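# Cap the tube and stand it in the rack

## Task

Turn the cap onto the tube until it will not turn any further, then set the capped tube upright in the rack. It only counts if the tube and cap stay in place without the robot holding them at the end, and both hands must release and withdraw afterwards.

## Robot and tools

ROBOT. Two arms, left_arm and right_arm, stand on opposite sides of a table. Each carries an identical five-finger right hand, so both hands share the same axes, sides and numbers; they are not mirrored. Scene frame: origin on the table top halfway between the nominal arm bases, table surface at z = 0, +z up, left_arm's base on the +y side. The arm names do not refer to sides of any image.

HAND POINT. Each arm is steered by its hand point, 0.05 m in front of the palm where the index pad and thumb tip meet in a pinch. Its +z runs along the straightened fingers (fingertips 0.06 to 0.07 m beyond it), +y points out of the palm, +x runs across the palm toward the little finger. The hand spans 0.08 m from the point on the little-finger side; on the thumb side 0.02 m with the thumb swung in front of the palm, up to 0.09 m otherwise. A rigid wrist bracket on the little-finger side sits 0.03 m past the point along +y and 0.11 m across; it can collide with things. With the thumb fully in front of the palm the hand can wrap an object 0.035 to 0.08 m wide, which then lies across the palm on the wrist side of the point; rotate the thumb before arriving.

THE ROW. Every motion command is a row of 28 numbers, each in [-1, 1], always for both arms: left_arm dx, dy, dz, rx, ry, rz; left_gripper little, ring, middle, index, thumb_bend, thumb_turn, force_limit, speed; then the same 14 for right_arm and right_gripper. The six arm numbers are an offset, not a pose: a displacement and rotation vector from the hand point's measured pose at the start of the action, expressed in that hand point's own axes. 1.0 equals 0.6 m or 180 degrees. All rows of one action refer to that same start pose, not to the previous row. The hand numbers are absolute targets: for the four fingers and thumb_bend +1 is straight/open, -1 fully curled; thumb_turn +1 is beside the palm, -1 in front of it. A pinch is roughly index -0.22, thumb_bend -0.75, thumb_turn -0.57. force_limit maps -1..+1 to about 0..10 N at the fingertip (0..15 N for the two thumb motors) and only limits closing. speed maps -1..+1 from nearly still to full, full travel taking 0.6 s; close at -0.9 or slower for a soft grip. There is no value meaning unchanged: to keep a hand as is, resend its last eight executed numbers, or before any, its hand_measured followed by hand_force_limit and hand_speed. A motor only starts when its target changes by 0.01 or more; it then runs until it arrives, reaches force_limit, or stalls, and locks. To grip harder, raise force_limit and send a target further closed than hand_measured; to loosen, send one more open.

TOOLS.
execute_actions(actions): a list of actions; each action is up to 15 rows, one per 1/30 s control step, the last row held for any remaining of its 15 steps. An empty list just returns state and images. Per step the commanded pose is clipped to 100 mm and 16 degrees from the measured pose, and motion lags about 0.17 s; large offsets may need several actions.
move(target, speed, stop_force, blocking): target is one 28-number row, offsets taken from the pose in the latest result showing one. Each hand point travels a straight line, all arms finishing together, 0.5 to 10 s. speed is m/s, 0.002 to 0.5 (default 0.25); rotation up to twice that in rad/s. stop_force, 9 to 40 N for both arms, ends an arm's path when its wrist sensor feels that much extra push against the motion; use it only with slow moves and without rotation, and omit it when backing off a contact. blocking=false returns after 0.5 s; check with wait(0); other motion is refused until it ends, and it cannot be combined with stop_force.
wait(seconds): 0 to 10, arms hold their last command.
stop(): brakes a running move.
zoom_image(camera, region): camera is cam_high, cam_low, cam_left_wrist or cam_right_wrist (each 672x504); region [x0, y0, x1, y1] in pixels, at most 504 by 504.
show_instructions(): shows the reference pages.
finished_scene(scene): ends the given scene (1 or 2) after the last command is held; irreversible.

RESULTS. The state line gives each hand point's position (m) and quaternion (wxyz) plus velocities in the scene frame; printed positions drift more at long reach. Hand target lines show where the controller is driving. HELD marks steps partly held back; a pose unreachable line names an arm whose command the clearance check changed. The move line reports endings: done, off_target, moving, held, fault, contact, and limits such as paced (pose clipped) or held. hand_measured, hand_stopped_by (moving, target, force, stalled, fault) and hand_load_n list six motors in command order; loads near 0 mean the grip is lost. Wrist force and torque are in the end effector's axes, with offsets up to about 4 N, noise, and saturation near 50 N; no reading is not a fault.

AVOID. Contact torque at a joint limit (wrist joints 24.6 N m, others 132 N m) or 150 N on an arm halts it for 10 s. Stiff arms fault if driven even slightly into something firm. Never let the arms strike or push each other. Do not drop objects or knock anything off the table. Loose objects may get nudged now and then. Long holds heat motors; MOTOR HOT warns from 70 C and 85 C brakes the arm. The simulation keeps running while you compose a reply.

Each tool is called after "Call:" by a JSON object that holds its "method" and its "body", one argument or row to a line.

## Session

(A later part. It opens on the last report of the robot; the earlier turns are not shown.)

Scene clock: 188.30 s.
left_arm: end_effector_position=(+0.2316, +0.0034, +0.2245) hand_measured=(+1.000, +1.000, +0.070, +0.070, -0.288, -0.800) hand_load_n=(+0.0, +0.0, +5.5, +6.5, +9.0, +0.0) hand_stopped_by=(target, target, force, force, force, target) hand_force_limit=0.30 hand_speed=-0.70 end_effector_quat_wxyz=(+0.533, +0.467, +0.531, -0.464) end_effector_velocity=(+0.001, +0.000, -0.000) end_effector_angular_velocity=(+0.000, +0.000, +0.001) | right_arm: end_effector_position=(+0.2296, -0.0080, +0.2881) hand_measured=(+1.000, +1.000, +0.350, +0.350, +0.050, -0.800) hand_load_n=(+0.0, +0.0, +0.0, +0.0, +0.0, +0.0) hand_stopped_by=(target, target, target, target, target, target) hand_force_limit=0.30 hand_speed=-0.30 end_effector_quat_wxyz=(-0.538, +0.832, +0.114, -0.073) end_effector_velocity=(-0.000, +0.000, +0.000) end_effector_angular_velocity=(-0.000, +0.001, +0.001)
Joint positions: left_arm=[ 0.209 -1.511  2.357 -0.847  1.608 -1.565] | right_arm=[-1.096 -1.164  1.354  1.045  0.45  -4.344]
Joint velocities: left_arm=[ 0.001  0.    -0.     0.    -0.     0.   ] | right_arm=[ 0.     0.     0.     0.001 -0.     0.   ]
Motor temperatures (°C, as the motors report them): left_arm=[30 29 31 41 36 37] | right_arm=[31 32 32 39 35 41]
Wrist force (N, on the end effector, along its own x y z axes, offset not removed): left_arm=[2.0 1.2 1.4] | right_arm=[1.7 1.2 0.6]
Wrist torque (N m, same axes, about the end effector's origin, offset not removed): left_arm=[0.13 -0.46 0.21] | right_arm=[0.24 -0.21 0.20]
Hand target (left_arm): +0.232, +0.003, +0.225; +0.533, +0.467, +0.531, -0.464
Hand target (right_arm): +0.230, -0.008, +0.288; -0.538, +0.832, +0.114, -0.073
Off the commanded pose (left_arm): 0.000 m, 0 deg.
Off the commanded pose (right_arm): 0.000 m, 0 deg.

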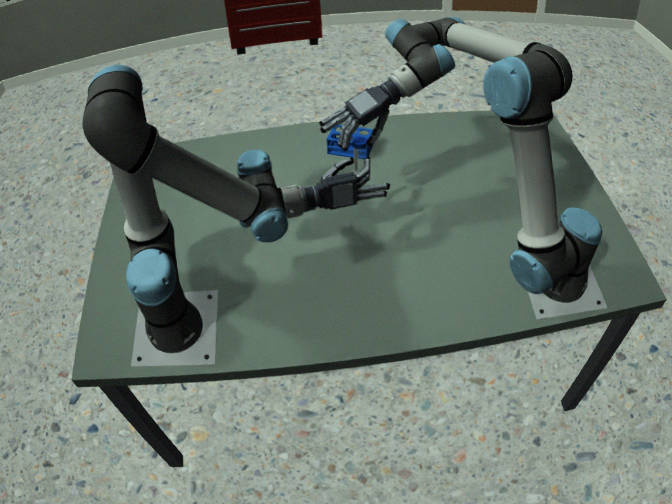

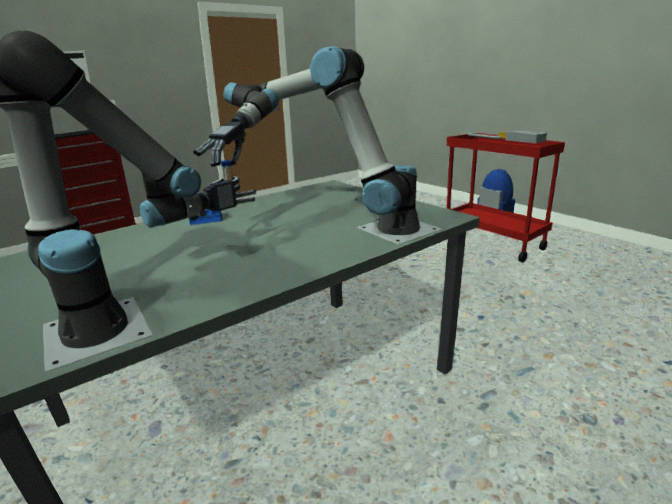

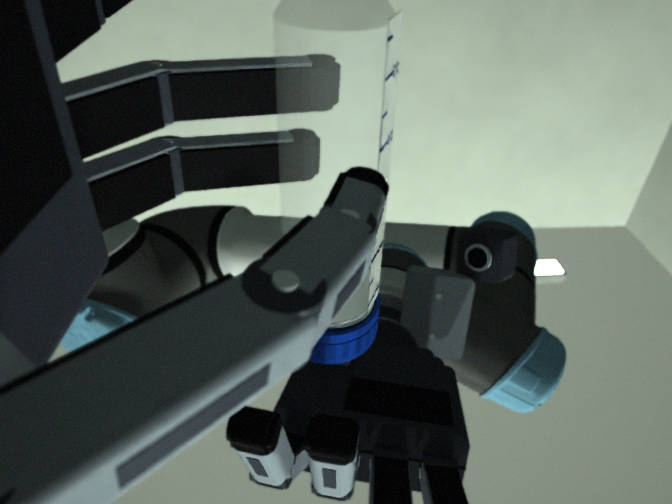

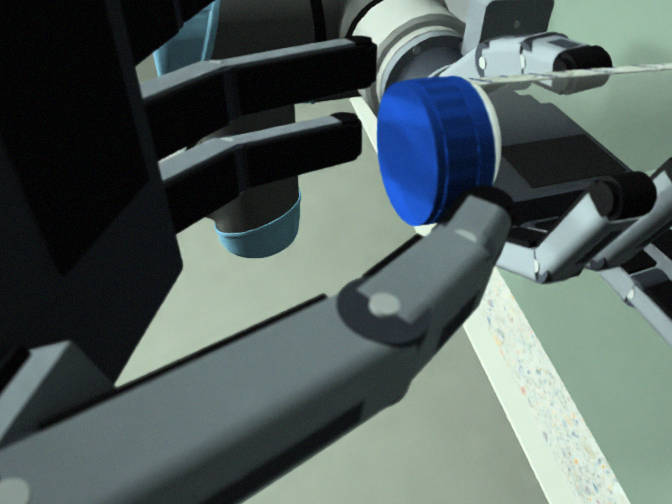

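Call:
{"method": "move", "body": {
  "target": [0,0,0,0,0,0,1,1,-0.4,-0.4,-0.3,-0.8,0.3,-0.7,0,0.0014,-0.003,0,0,0,1,1,-0.4,-0.4,-0.2,-0.8,0.3,-0.7]
}}

Call:
{"method": "move", "body": {
  "target": [-0.001,0,0,0,0,0,1,1,-0.4,-0.4,-0.3,-0.8,0.3,-0.7,0.0013,-0.0053,0.0122,0,0.2275,0.103,1,1,-0.4,-0.4,-0.2,-0.8,0.3,-0.7],
  "speed": 0.2
}}

Call:
{"method": "move", "body": {
  "target": [-0.001,0,0,0,0,0,1,1,-0.4,-0.4,-0.3,-0.8,0.3,-0.7,0.0013,-0.0053,0.0122,0,0.2275,0.103,1,1,-0.4,-0.4,-0.2,-0.8,0.3,-0.7],
  "speed": 0.2
}}

Call:
{"method": "move", "body": {
  "target": [0,0,0,0,0,0,1,1,-0.4,-0.4,-0.3,-0.8,0.3,-0.7,0,0,0,0,0,0,1,1,0.35,0.35,0.05,-0.8,0.3,-0.3]
}}

Call:
{"method": "move", "body": {
  "target": [0,0,0,0,0,0,1,1,-0.4,-0.4,-0.3,-0.8,0.3,-0.7,0.0217,0.0047,-0.0107,0,-0.455,-0.206,1,1,0.35,0.35,0.05,-0.8,0.3,-0.3],
  "speed": 0.3
}}

Scene clock: 198.73 s.
left_arm: end_effector_position=(+0.2316, +0.0034, +0.2245) hand_measured=(+1.000, +1.000, +0.070, +0.070, -0.288, -0.800) hand_load_n=(+0.0, +0.0, +5.5, +7.0, +9.0, +0.0) hand_stopped_by=(target, target, force, force, force, target) hand_force_limit=0.30 hand_speed=-0.70 end_effector_quat_wxyz=(+0.533, +0.467, +0.531, -0.464) end_effector_velocity=(-0.000, -0.000, +0.000) end_effector_angular_velocity=(-0.001, -0.000, -0.001) | right_arm: end_effector_position=(+0.2302, -0.0099, +0.2881) hand_measured=(+1.000, +1.000, +0.072, +0.038, -0.132, -0.800) hand_load_n=(+0.0, +0.0, +5.5, +7.5, +11.0, +0.5) hand_stopped_by=(target, target, force, force, force, target) hand_force_limit=0.30 hand_speed=-0.70 end_effector_quat_wxyz=(-0.538, +0.832, +0.114, -0.073) end_effector_velocity=(-0.000, -0.000, +0.000) end_effector_angular_velocity=(+0.000, -0.000, +0.000)
Joint positions: left_arm=[ 0.209 -1.511  2.357 -0.847  1.608 -1.565] | right_arm=[-1.1   -1.165  1.357  1.051  0.449 -4.353]
Joint velocities: left_arm=[-0.001 -0.    -0.    -0.001  0.     0.   ] | right_arm=[-0. -0.  0.  0. -0. -0.]
Motor temperatures (°C, as the motors report them): left_arm=[30 29 31 41 36 37] | right_arm=[31 32 32 39 35 41]
Wrist force (N, on the end effector, along its own x y z axes, offset not removed): left_arm=[4.4 1.9 1.1] | right_arm=[1.7 -1.0 -0.4]
Wrist torque (N m, same axes, about the end effector's origin, offset not removed): left_arm=[0.38 -0.48 0.28] | right_arm=[0.34 -0.07 0.00]
Hand target (left_arm): +0.232, +0.003, +0.225; +0.533, +0.467, +0.531, -0.464
Hand target (right_arm): +0.230, -0.010, +0.288; -0.538, +0.832, +0.114, -0.073
Off the commanded pose (left_arm): 0.000 m, 0 deg.
Off the commanded pose (right_arm): 0.000 m, 0 deg.
move: done

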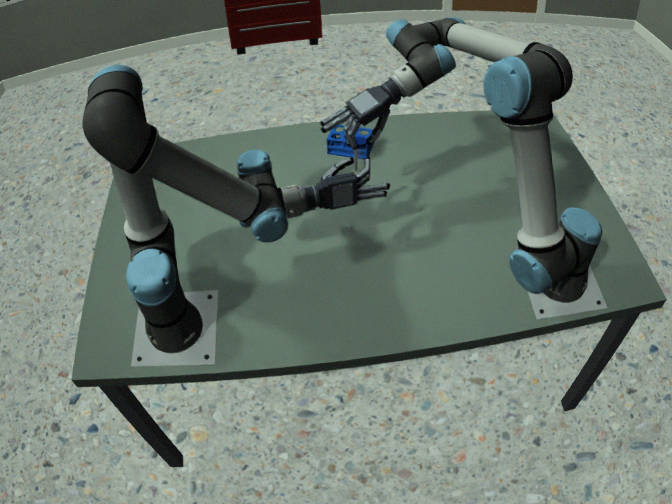

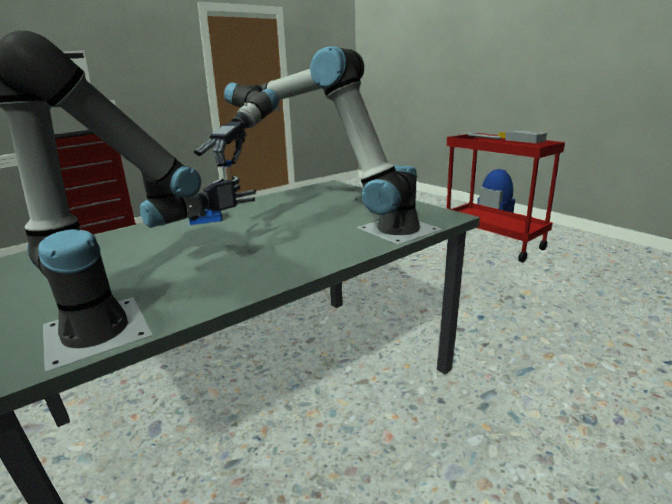

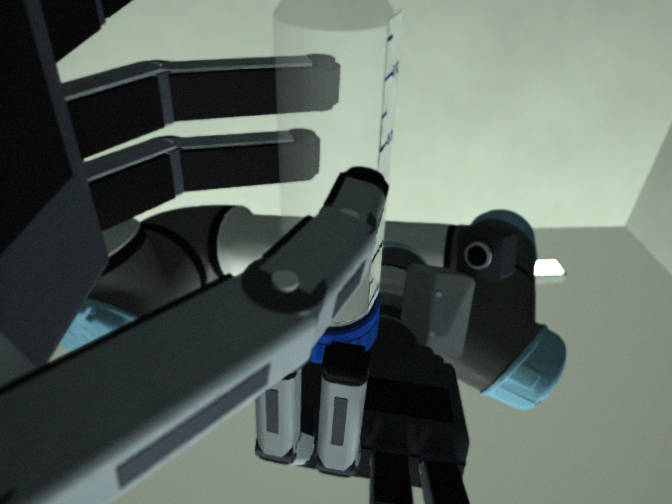

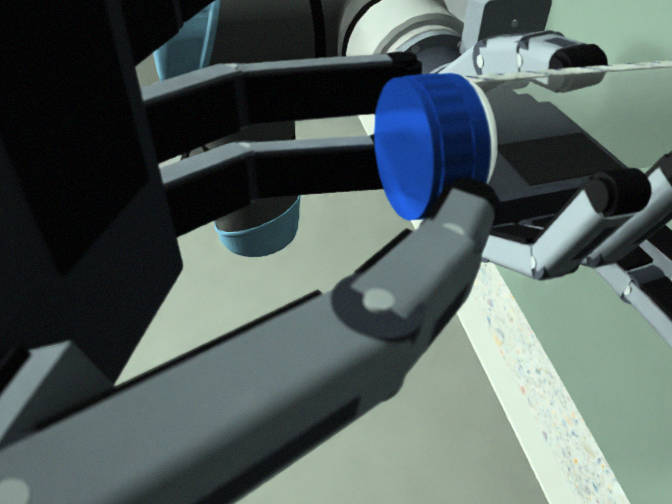

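Scene clock: 201.20 s.
left_arm: end_effector_position=(+0.2315, +0.0034, +0.2251) hand_measured=(+1.000, +1.000, +0.070, +0.070, -0.288, -0.800) hand_load_n=(+0.0, +0.0, +5.0, +9.0, +8.0, +1.5) hand_stopped_by=(target, target, force, force, force, target) hand_force_limit=0.30 hand_speed=-0.70 end_effector_quat_wxyz=(+0.533, +0.467, +0.531, -0.464) end_effector_velocity=(+0.000, +0.000, +0.001) end_effector_angular_velocity=(-0.001, -0.000, +0.001) | right_arm: end_effector_position=(+0.2286, -0.0021, +0.2879) hand_measured=(+1.000, +1.000, +0.072, +0.038, -0.130, -0.800) hand_load_n=(+0.0, +0.0, +7.0, +8.0, +10.0, -0.5) hand_stopped_by=(target, target, force, force, force, target) hand_force_limit=0.30 hand_speed=-0.70 end_effector_quat_wxyz=(+0.524, -0.813, +0.213, -0.137) end_effector_velocity=(+0.000, -0.000, -0.000) end_effector_angular_velocity=(-0.002, +0.000, -0.014)
Joint positions: left_arm=[ 0.209 -1.512  2.357 -0.844  1.608 -1.565] | right_arm=[-0.896 -1.557  1.691  0.328  1.18  -3.329]
Joint velocities: left_arm=[ 0.001 -0.001 -0.     0.     0.     0.   ] | right_arm=[ 0.006 -0.001  0.001 -0.002  0.018  0.008]
Motor temperatures (°C, as the motors report them): left_arm=[30 29 31 41 36 37] | right_arm=[31 32 32 39 35 41]
Wrist force (N, on the end effector, along its own x y z axes, offset not removed): left_arm=[6.2 -1.7 3.3] | right_arm=[0.7 -4.7 2.1]
Wrist torque (N m, same axes, about the end effector's origin, offset not removed): left_arm=[0.20 -0.42 0.24] | right_arm=[0.23 0.07 -0.13]
Hand target (left_arm): +0.232, +0.003, +0.225; +0.533, +0.467, +0.531, -0.464
Hand target (right_arm): +0.229, -0.002, +0.288; -0.524, +0.813, -0.213, +0.137
Off the commanded pose (left_arm): 0.000 m, 0 deg.
Off the commanded pose (right_arm): 0.000 m, 0 deg.
move: done

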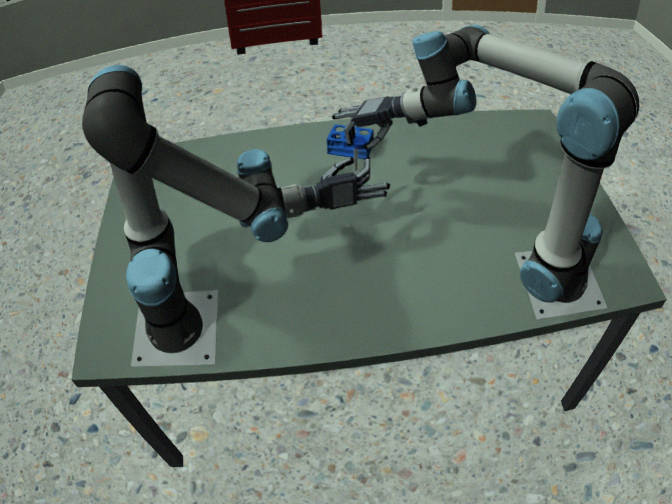

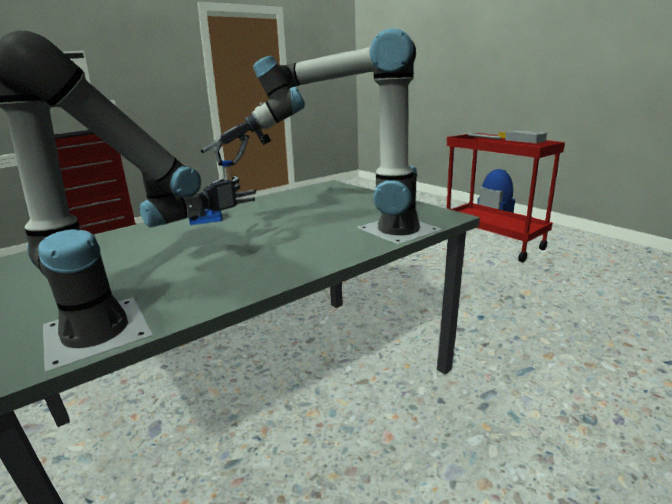

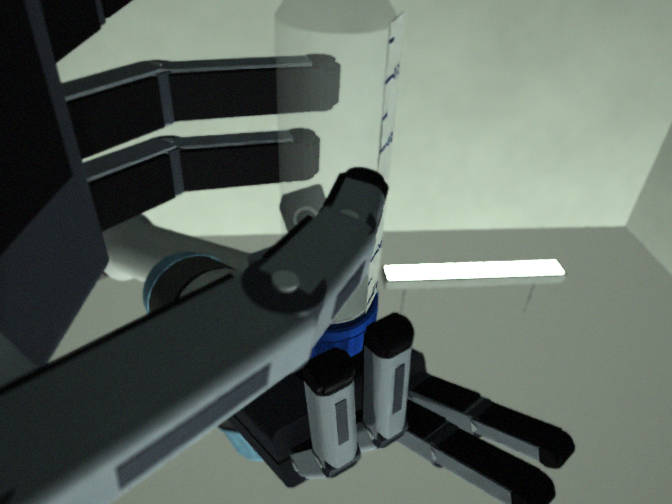

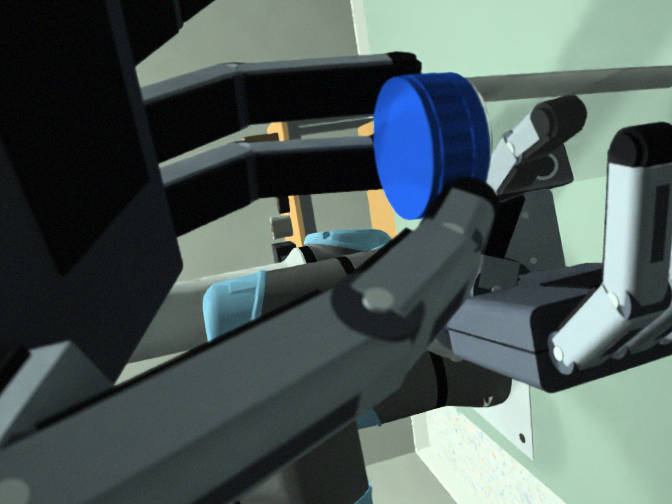

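Scene clock: 203.67 s.
left_arm: end_effector_position=(+0.2315, +0.0034, +0.2257) hand_measured=(+1.000, +1.000, +0.070, +0.072, -0.288, -0.800) hand_load_n=(+0.0, +0.0, +4.0, +9.5, +8.5, +0.5) hand_stopped_by=(target, target, force, force, force, target) hand_force_limit=0.30 hand_speed=-0.70 end_effector_quat_wxyz=(+0.533, +0.467, +0.531, -0.464) end_effector_velocity=(+0.000, +0.000, -0.000) end_effector_angular_velocity=(+0.000, +0.000, +0.001) | right_arm: end_effector_position=(+0.2333, +0.0046, +0.2877) hand_measured=(+1.000, +1.000, +0.072, +0.038, -0.130, -0.800) hand_load_n=(+0.0, +0.0, +6.5, +8.0, +9.5, +0.5) hand_stopped_by=(target, target, force, force, force, target) hand_force_limit=0.30 hand_speed=-0.70 end_effector_quat_wxyz=(+0.432, -0.671, +0.507, -0.327) end_effector_velocity=(+0.001, -0.000, -0.000) end_effector_angular_velocity=(-0.002, +0.004, -0.016)
Joint positions: left_arm=[ 0.209 -1.514  2.356 -0.842  1.608 -1.565] | right_arm=[-0.482 -1.379  1.505  0.436  2.254 -2.763]
Joint velocities: left_arm=[ 0.001 -0.    -0.     0.001  0.    -0.   ] | right_arm=[ 0.002  0.009 -0.012  0.015  0.014  0.015]
Motor temperatures (°C, as the motors report them): left_arm=[30 29 31 41 36 37] | right_arm=[31 32 32 39 35 41]
Wrist force (N, on the end effector, along its own x y z axes, offset not removed): left_arm=[7.3 -1.1 3.5] | right_arm=[-0.1 -4.2 0.4]
Wrist torque (N m, same axes, about the end effector's origin, offset not removed): left_arm=[0.18 -0.49 0.32] | right_arm=[0.40 -0.10 0.03]
Hand target (left_arm): +0.232, +0.003, +0.226; +0.533, +0.467, +0.531, -0.464
Hand target (right_arm): +0.233, +0.005, +0.288; -0.432, +0.670, -0.507, +0.327
Off the commanded pose (left_arm): 0.000 m, 0 deg.
Off the commanded pose (right_arm): 0.000 m, 0 deg.
move: done

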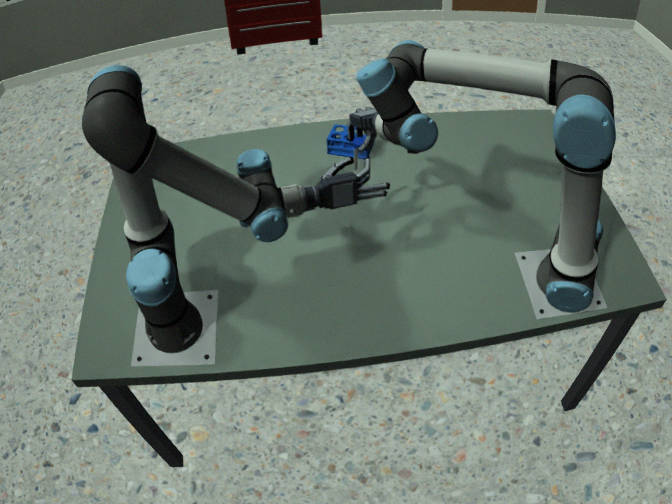

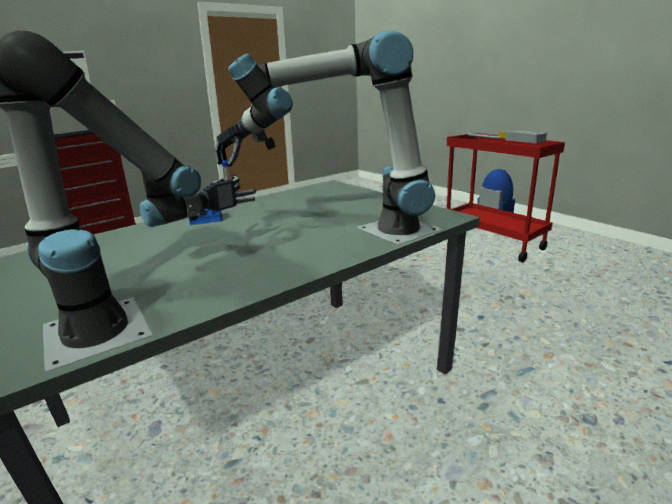

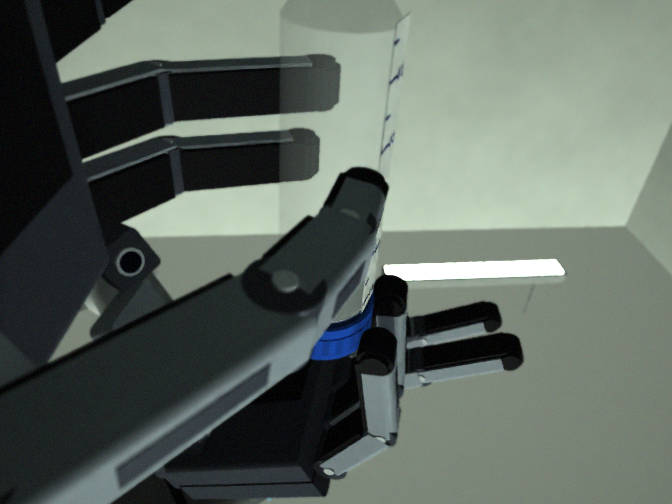

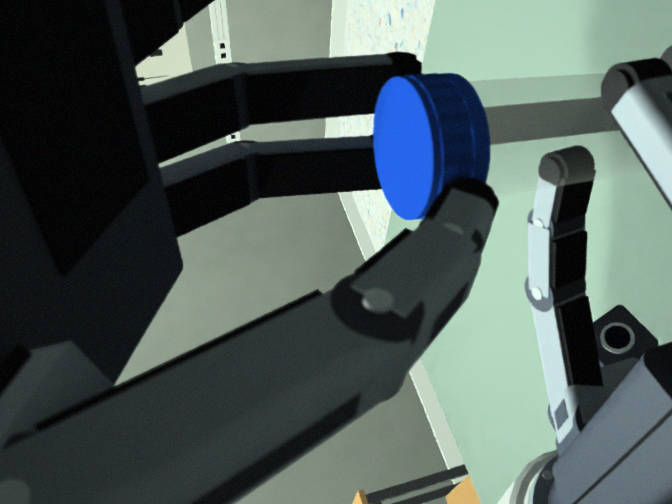

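Scene clock: 204.23 s.
left_arm: end_effector_position=(+0.2315, +0.0034, +0.2258) hand_measured=(+1.000, +1.000, +0.070, +0.072, -0.288, -0.800) hand_load_n=(+0.0, +0.0, +4.5, +8.0, +9.0, -1.0) hand_stopped_by=(target, target, force, force, force, target) hand_force_limit=0.30 hand_speed=-0.70 end_effector_quat_wxyz=(+0.533, +0.467, +0.531, -0.464) end_effector_velocity=(+0.001, +0.000, +0.001) end_effector_angular_velocity=(-0.003, -0.000, +0.002) | right_arm: end_effector_position=(+0.2332, +0.0046, +0.2877) hand_measured=(+1.000, +1.000, +0.350, +0.350, +0.050, -0.800) hand_load_n=(+0.0, +0.0, +0.0, +0.0, +0.0, +0.0) hand_stopped_by=(target, target, target, target, target, target) hand_force_limit=0.30 hand_speed=-0.30 end_effector_quat_wxyz=(+0.432, -0.671, +0.507, -0.327) end_effector_velocity=(+0.000, -0.000, +0.000) end_effector_angular_velocity=(+0.001, -0.001, -0.001)
Joint positions: left_arm=[ 0.209 -1.514  2.356 -0.842  1.608 -1.565] | right_arm=[-0.482 -1.379  1.505  0.436  2.254 -2.763]
Joint velocities: left_arm=[ 0.001 -0.001  0.    -0.002 -0.001  0.   ] | right_arm=[-0.001 -0.     0.    -0.001  0.     0.   ]
Motor temperatures (°C, as the motors report them): left_arm=[30 29 31 41 36 37] | right_arm=[31 32 32 39 35 41]
Wrist force (N, on the end effector, along its own x y z axes, offset not removed): left_arm=[2.9 1.2 2.3] | right_arm=[0.8 1.5 0.6]
Wrist torque (N m, same axes, about the end effector's origin, offset not removed): left_arm=[0.12 -0.63 0.26] | right_arm=[0.26 -0.11 0.04]
Hand target (left_arm): +0.232, +0.003, +0.226; +0.533, +0.467, +0.531, -0.464
Hand target (right_arm): +0.233, +0.005, +0.288; -0.432, +0.671, -0.507, +0.327
Off the commanded pose (left_arm): 0.000 m, 0 deg.
Off the commanded pose (right_arm): 0.000 m, 0 deg.
move: done

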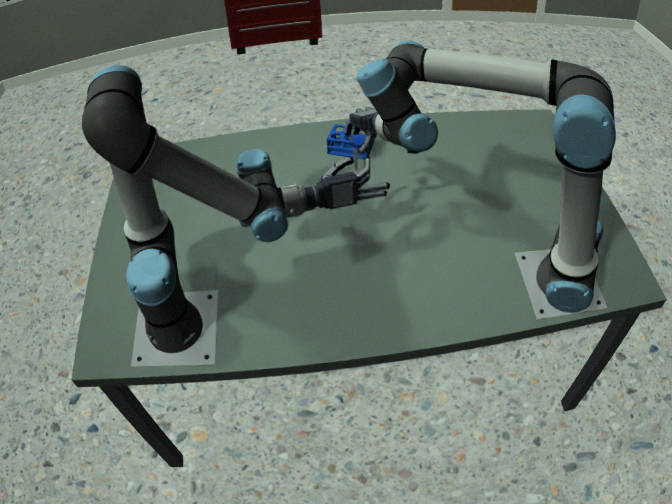

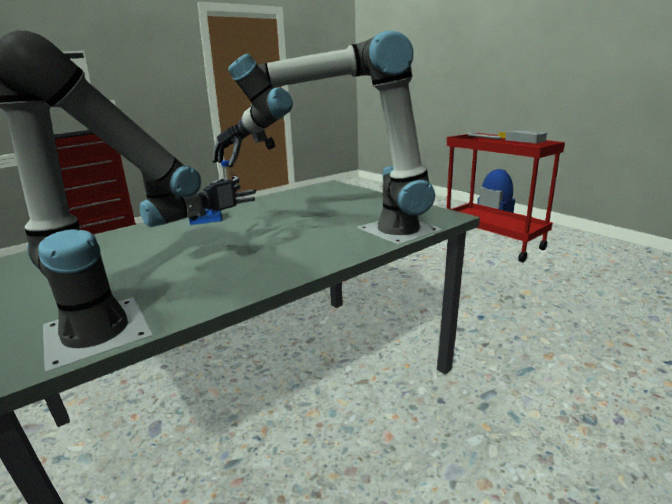

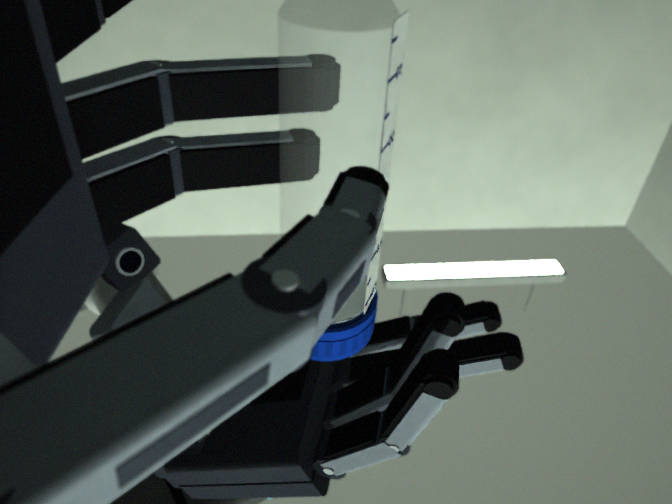

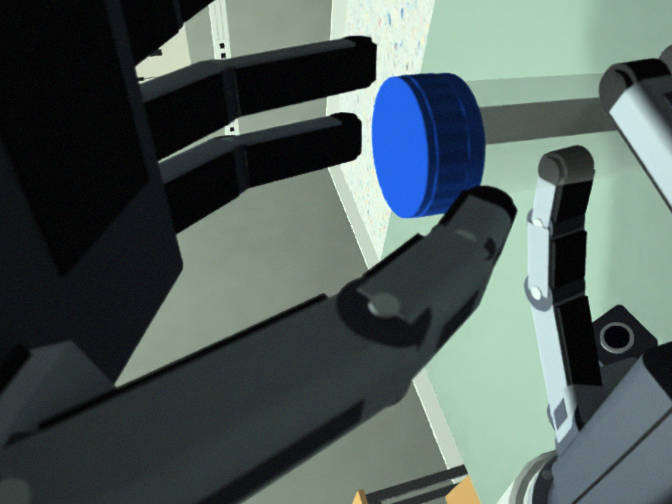

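Scene clock: 207.57 s.
left_arm: end_effector_position=(+0.2315, +0.0034, +0.2258) hand_measured=(+1.000, +1.000, +0.070, +0.072, -0.288, -0.800) hand_load_n=(+0.0, +0.0, +4.5, +8.0, +9.0, -1.0) hand_stopped_by=(target, target, force, force, force, target) hand_force_limit=0.30 hand_speed=-0.70 end_effector_quat_wxyz=(+0.533, +0.467, +0.531, -0.464) end_effector_velocity=(+0.000, +0.000, -0.000) end_effector_angular_velocity=(+0.001, +0.000, +0.000) | right_arm: end_effector_position=(+0.2301, -0.0098, +0.2880) hand_measured=(+1.000, +1.000, +0.350, +0.350, +0.050, -0.800) hand_load_n=(+0.0, +0.0, +0.0, +0.0, +0.0, +0.0) hand_stopped_by=(target, target, target, target, target, target) hand_force_limit=0.30 hand_speed=-0.30 end_effector_quat_wxyz=(-0.538, +0.832, +0.114, -0.073) end_effector_velocity=(-0.000, -0.000, -0.000) end_effector_angular_velocity=(-0.006, +0.002, +0.012)
Joint positions: left_arm=[ 0.209 -1.514  2.356 -0.842  1.608 -1.565] | right_arm=[-1.1   -1.164  1.357  1.052  0.448 -4.355]
Joint velocities: left_arm=[ 0.     0.    -0.     0.001  0.    -0.   ] | right_arm=[ 0.001  0.01  -0.009  0.029  0.001 -0.028]
Motor temperatures (°C, as the motors report them): left_arm=[30 29 31 41 36 37] | right_arm=[31 32 32 39 35 41]
Wrist force (N, on the end effector, along its own x y z axes, offset not removed): left_arm=[3.2 1.7 2.1] | right_arm=[1.3 0.3 1.0]
Wrist torque (N m, same axes, about the end effector's origin, offset not removed): left_arm=[0.16 -0.73 0.36] | right_arm=[0.09 -0.16 0.03]
Hand target (left_arm): +0.232, +0.003, +0.226; +0.533, +0.467, +0.531, -0.464
Hand target (right_arm): +0.230, -0.010, +0.288; -0.538, +0.832, +0.115, -0.074
Off the commanded pose (left_arm): 0.000 m, 0 deg.
Off the commanded pose (right_arm): 0.000 m, 0 deg.
move: done

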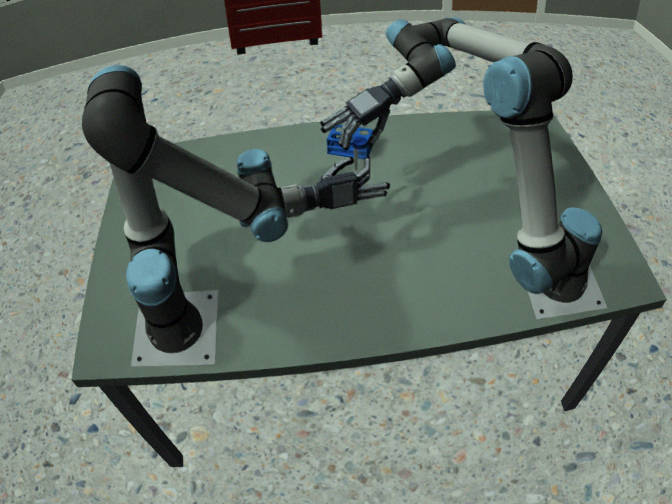

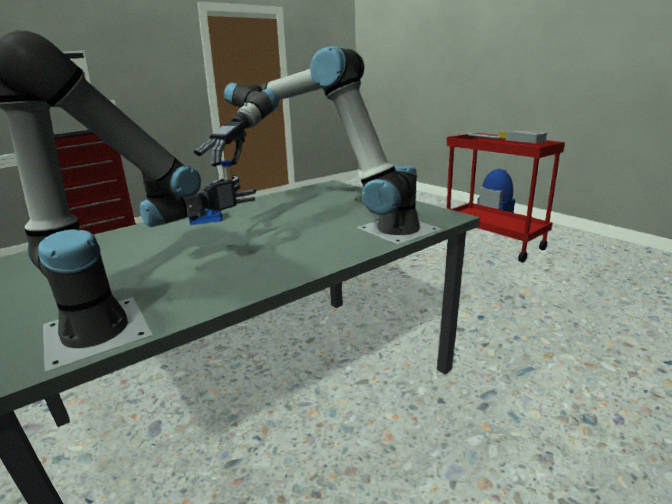

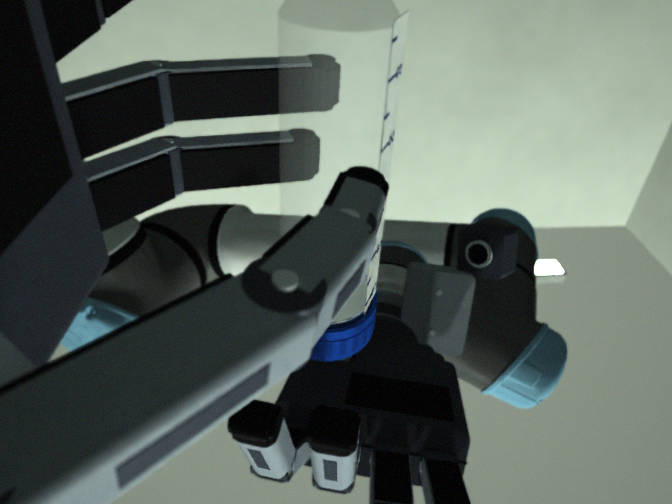

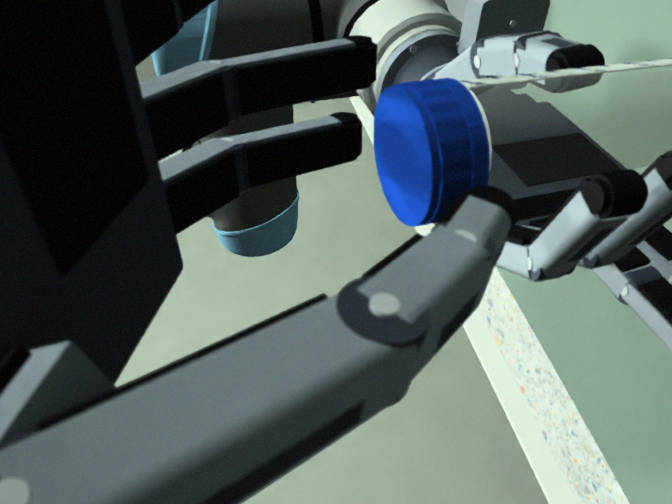

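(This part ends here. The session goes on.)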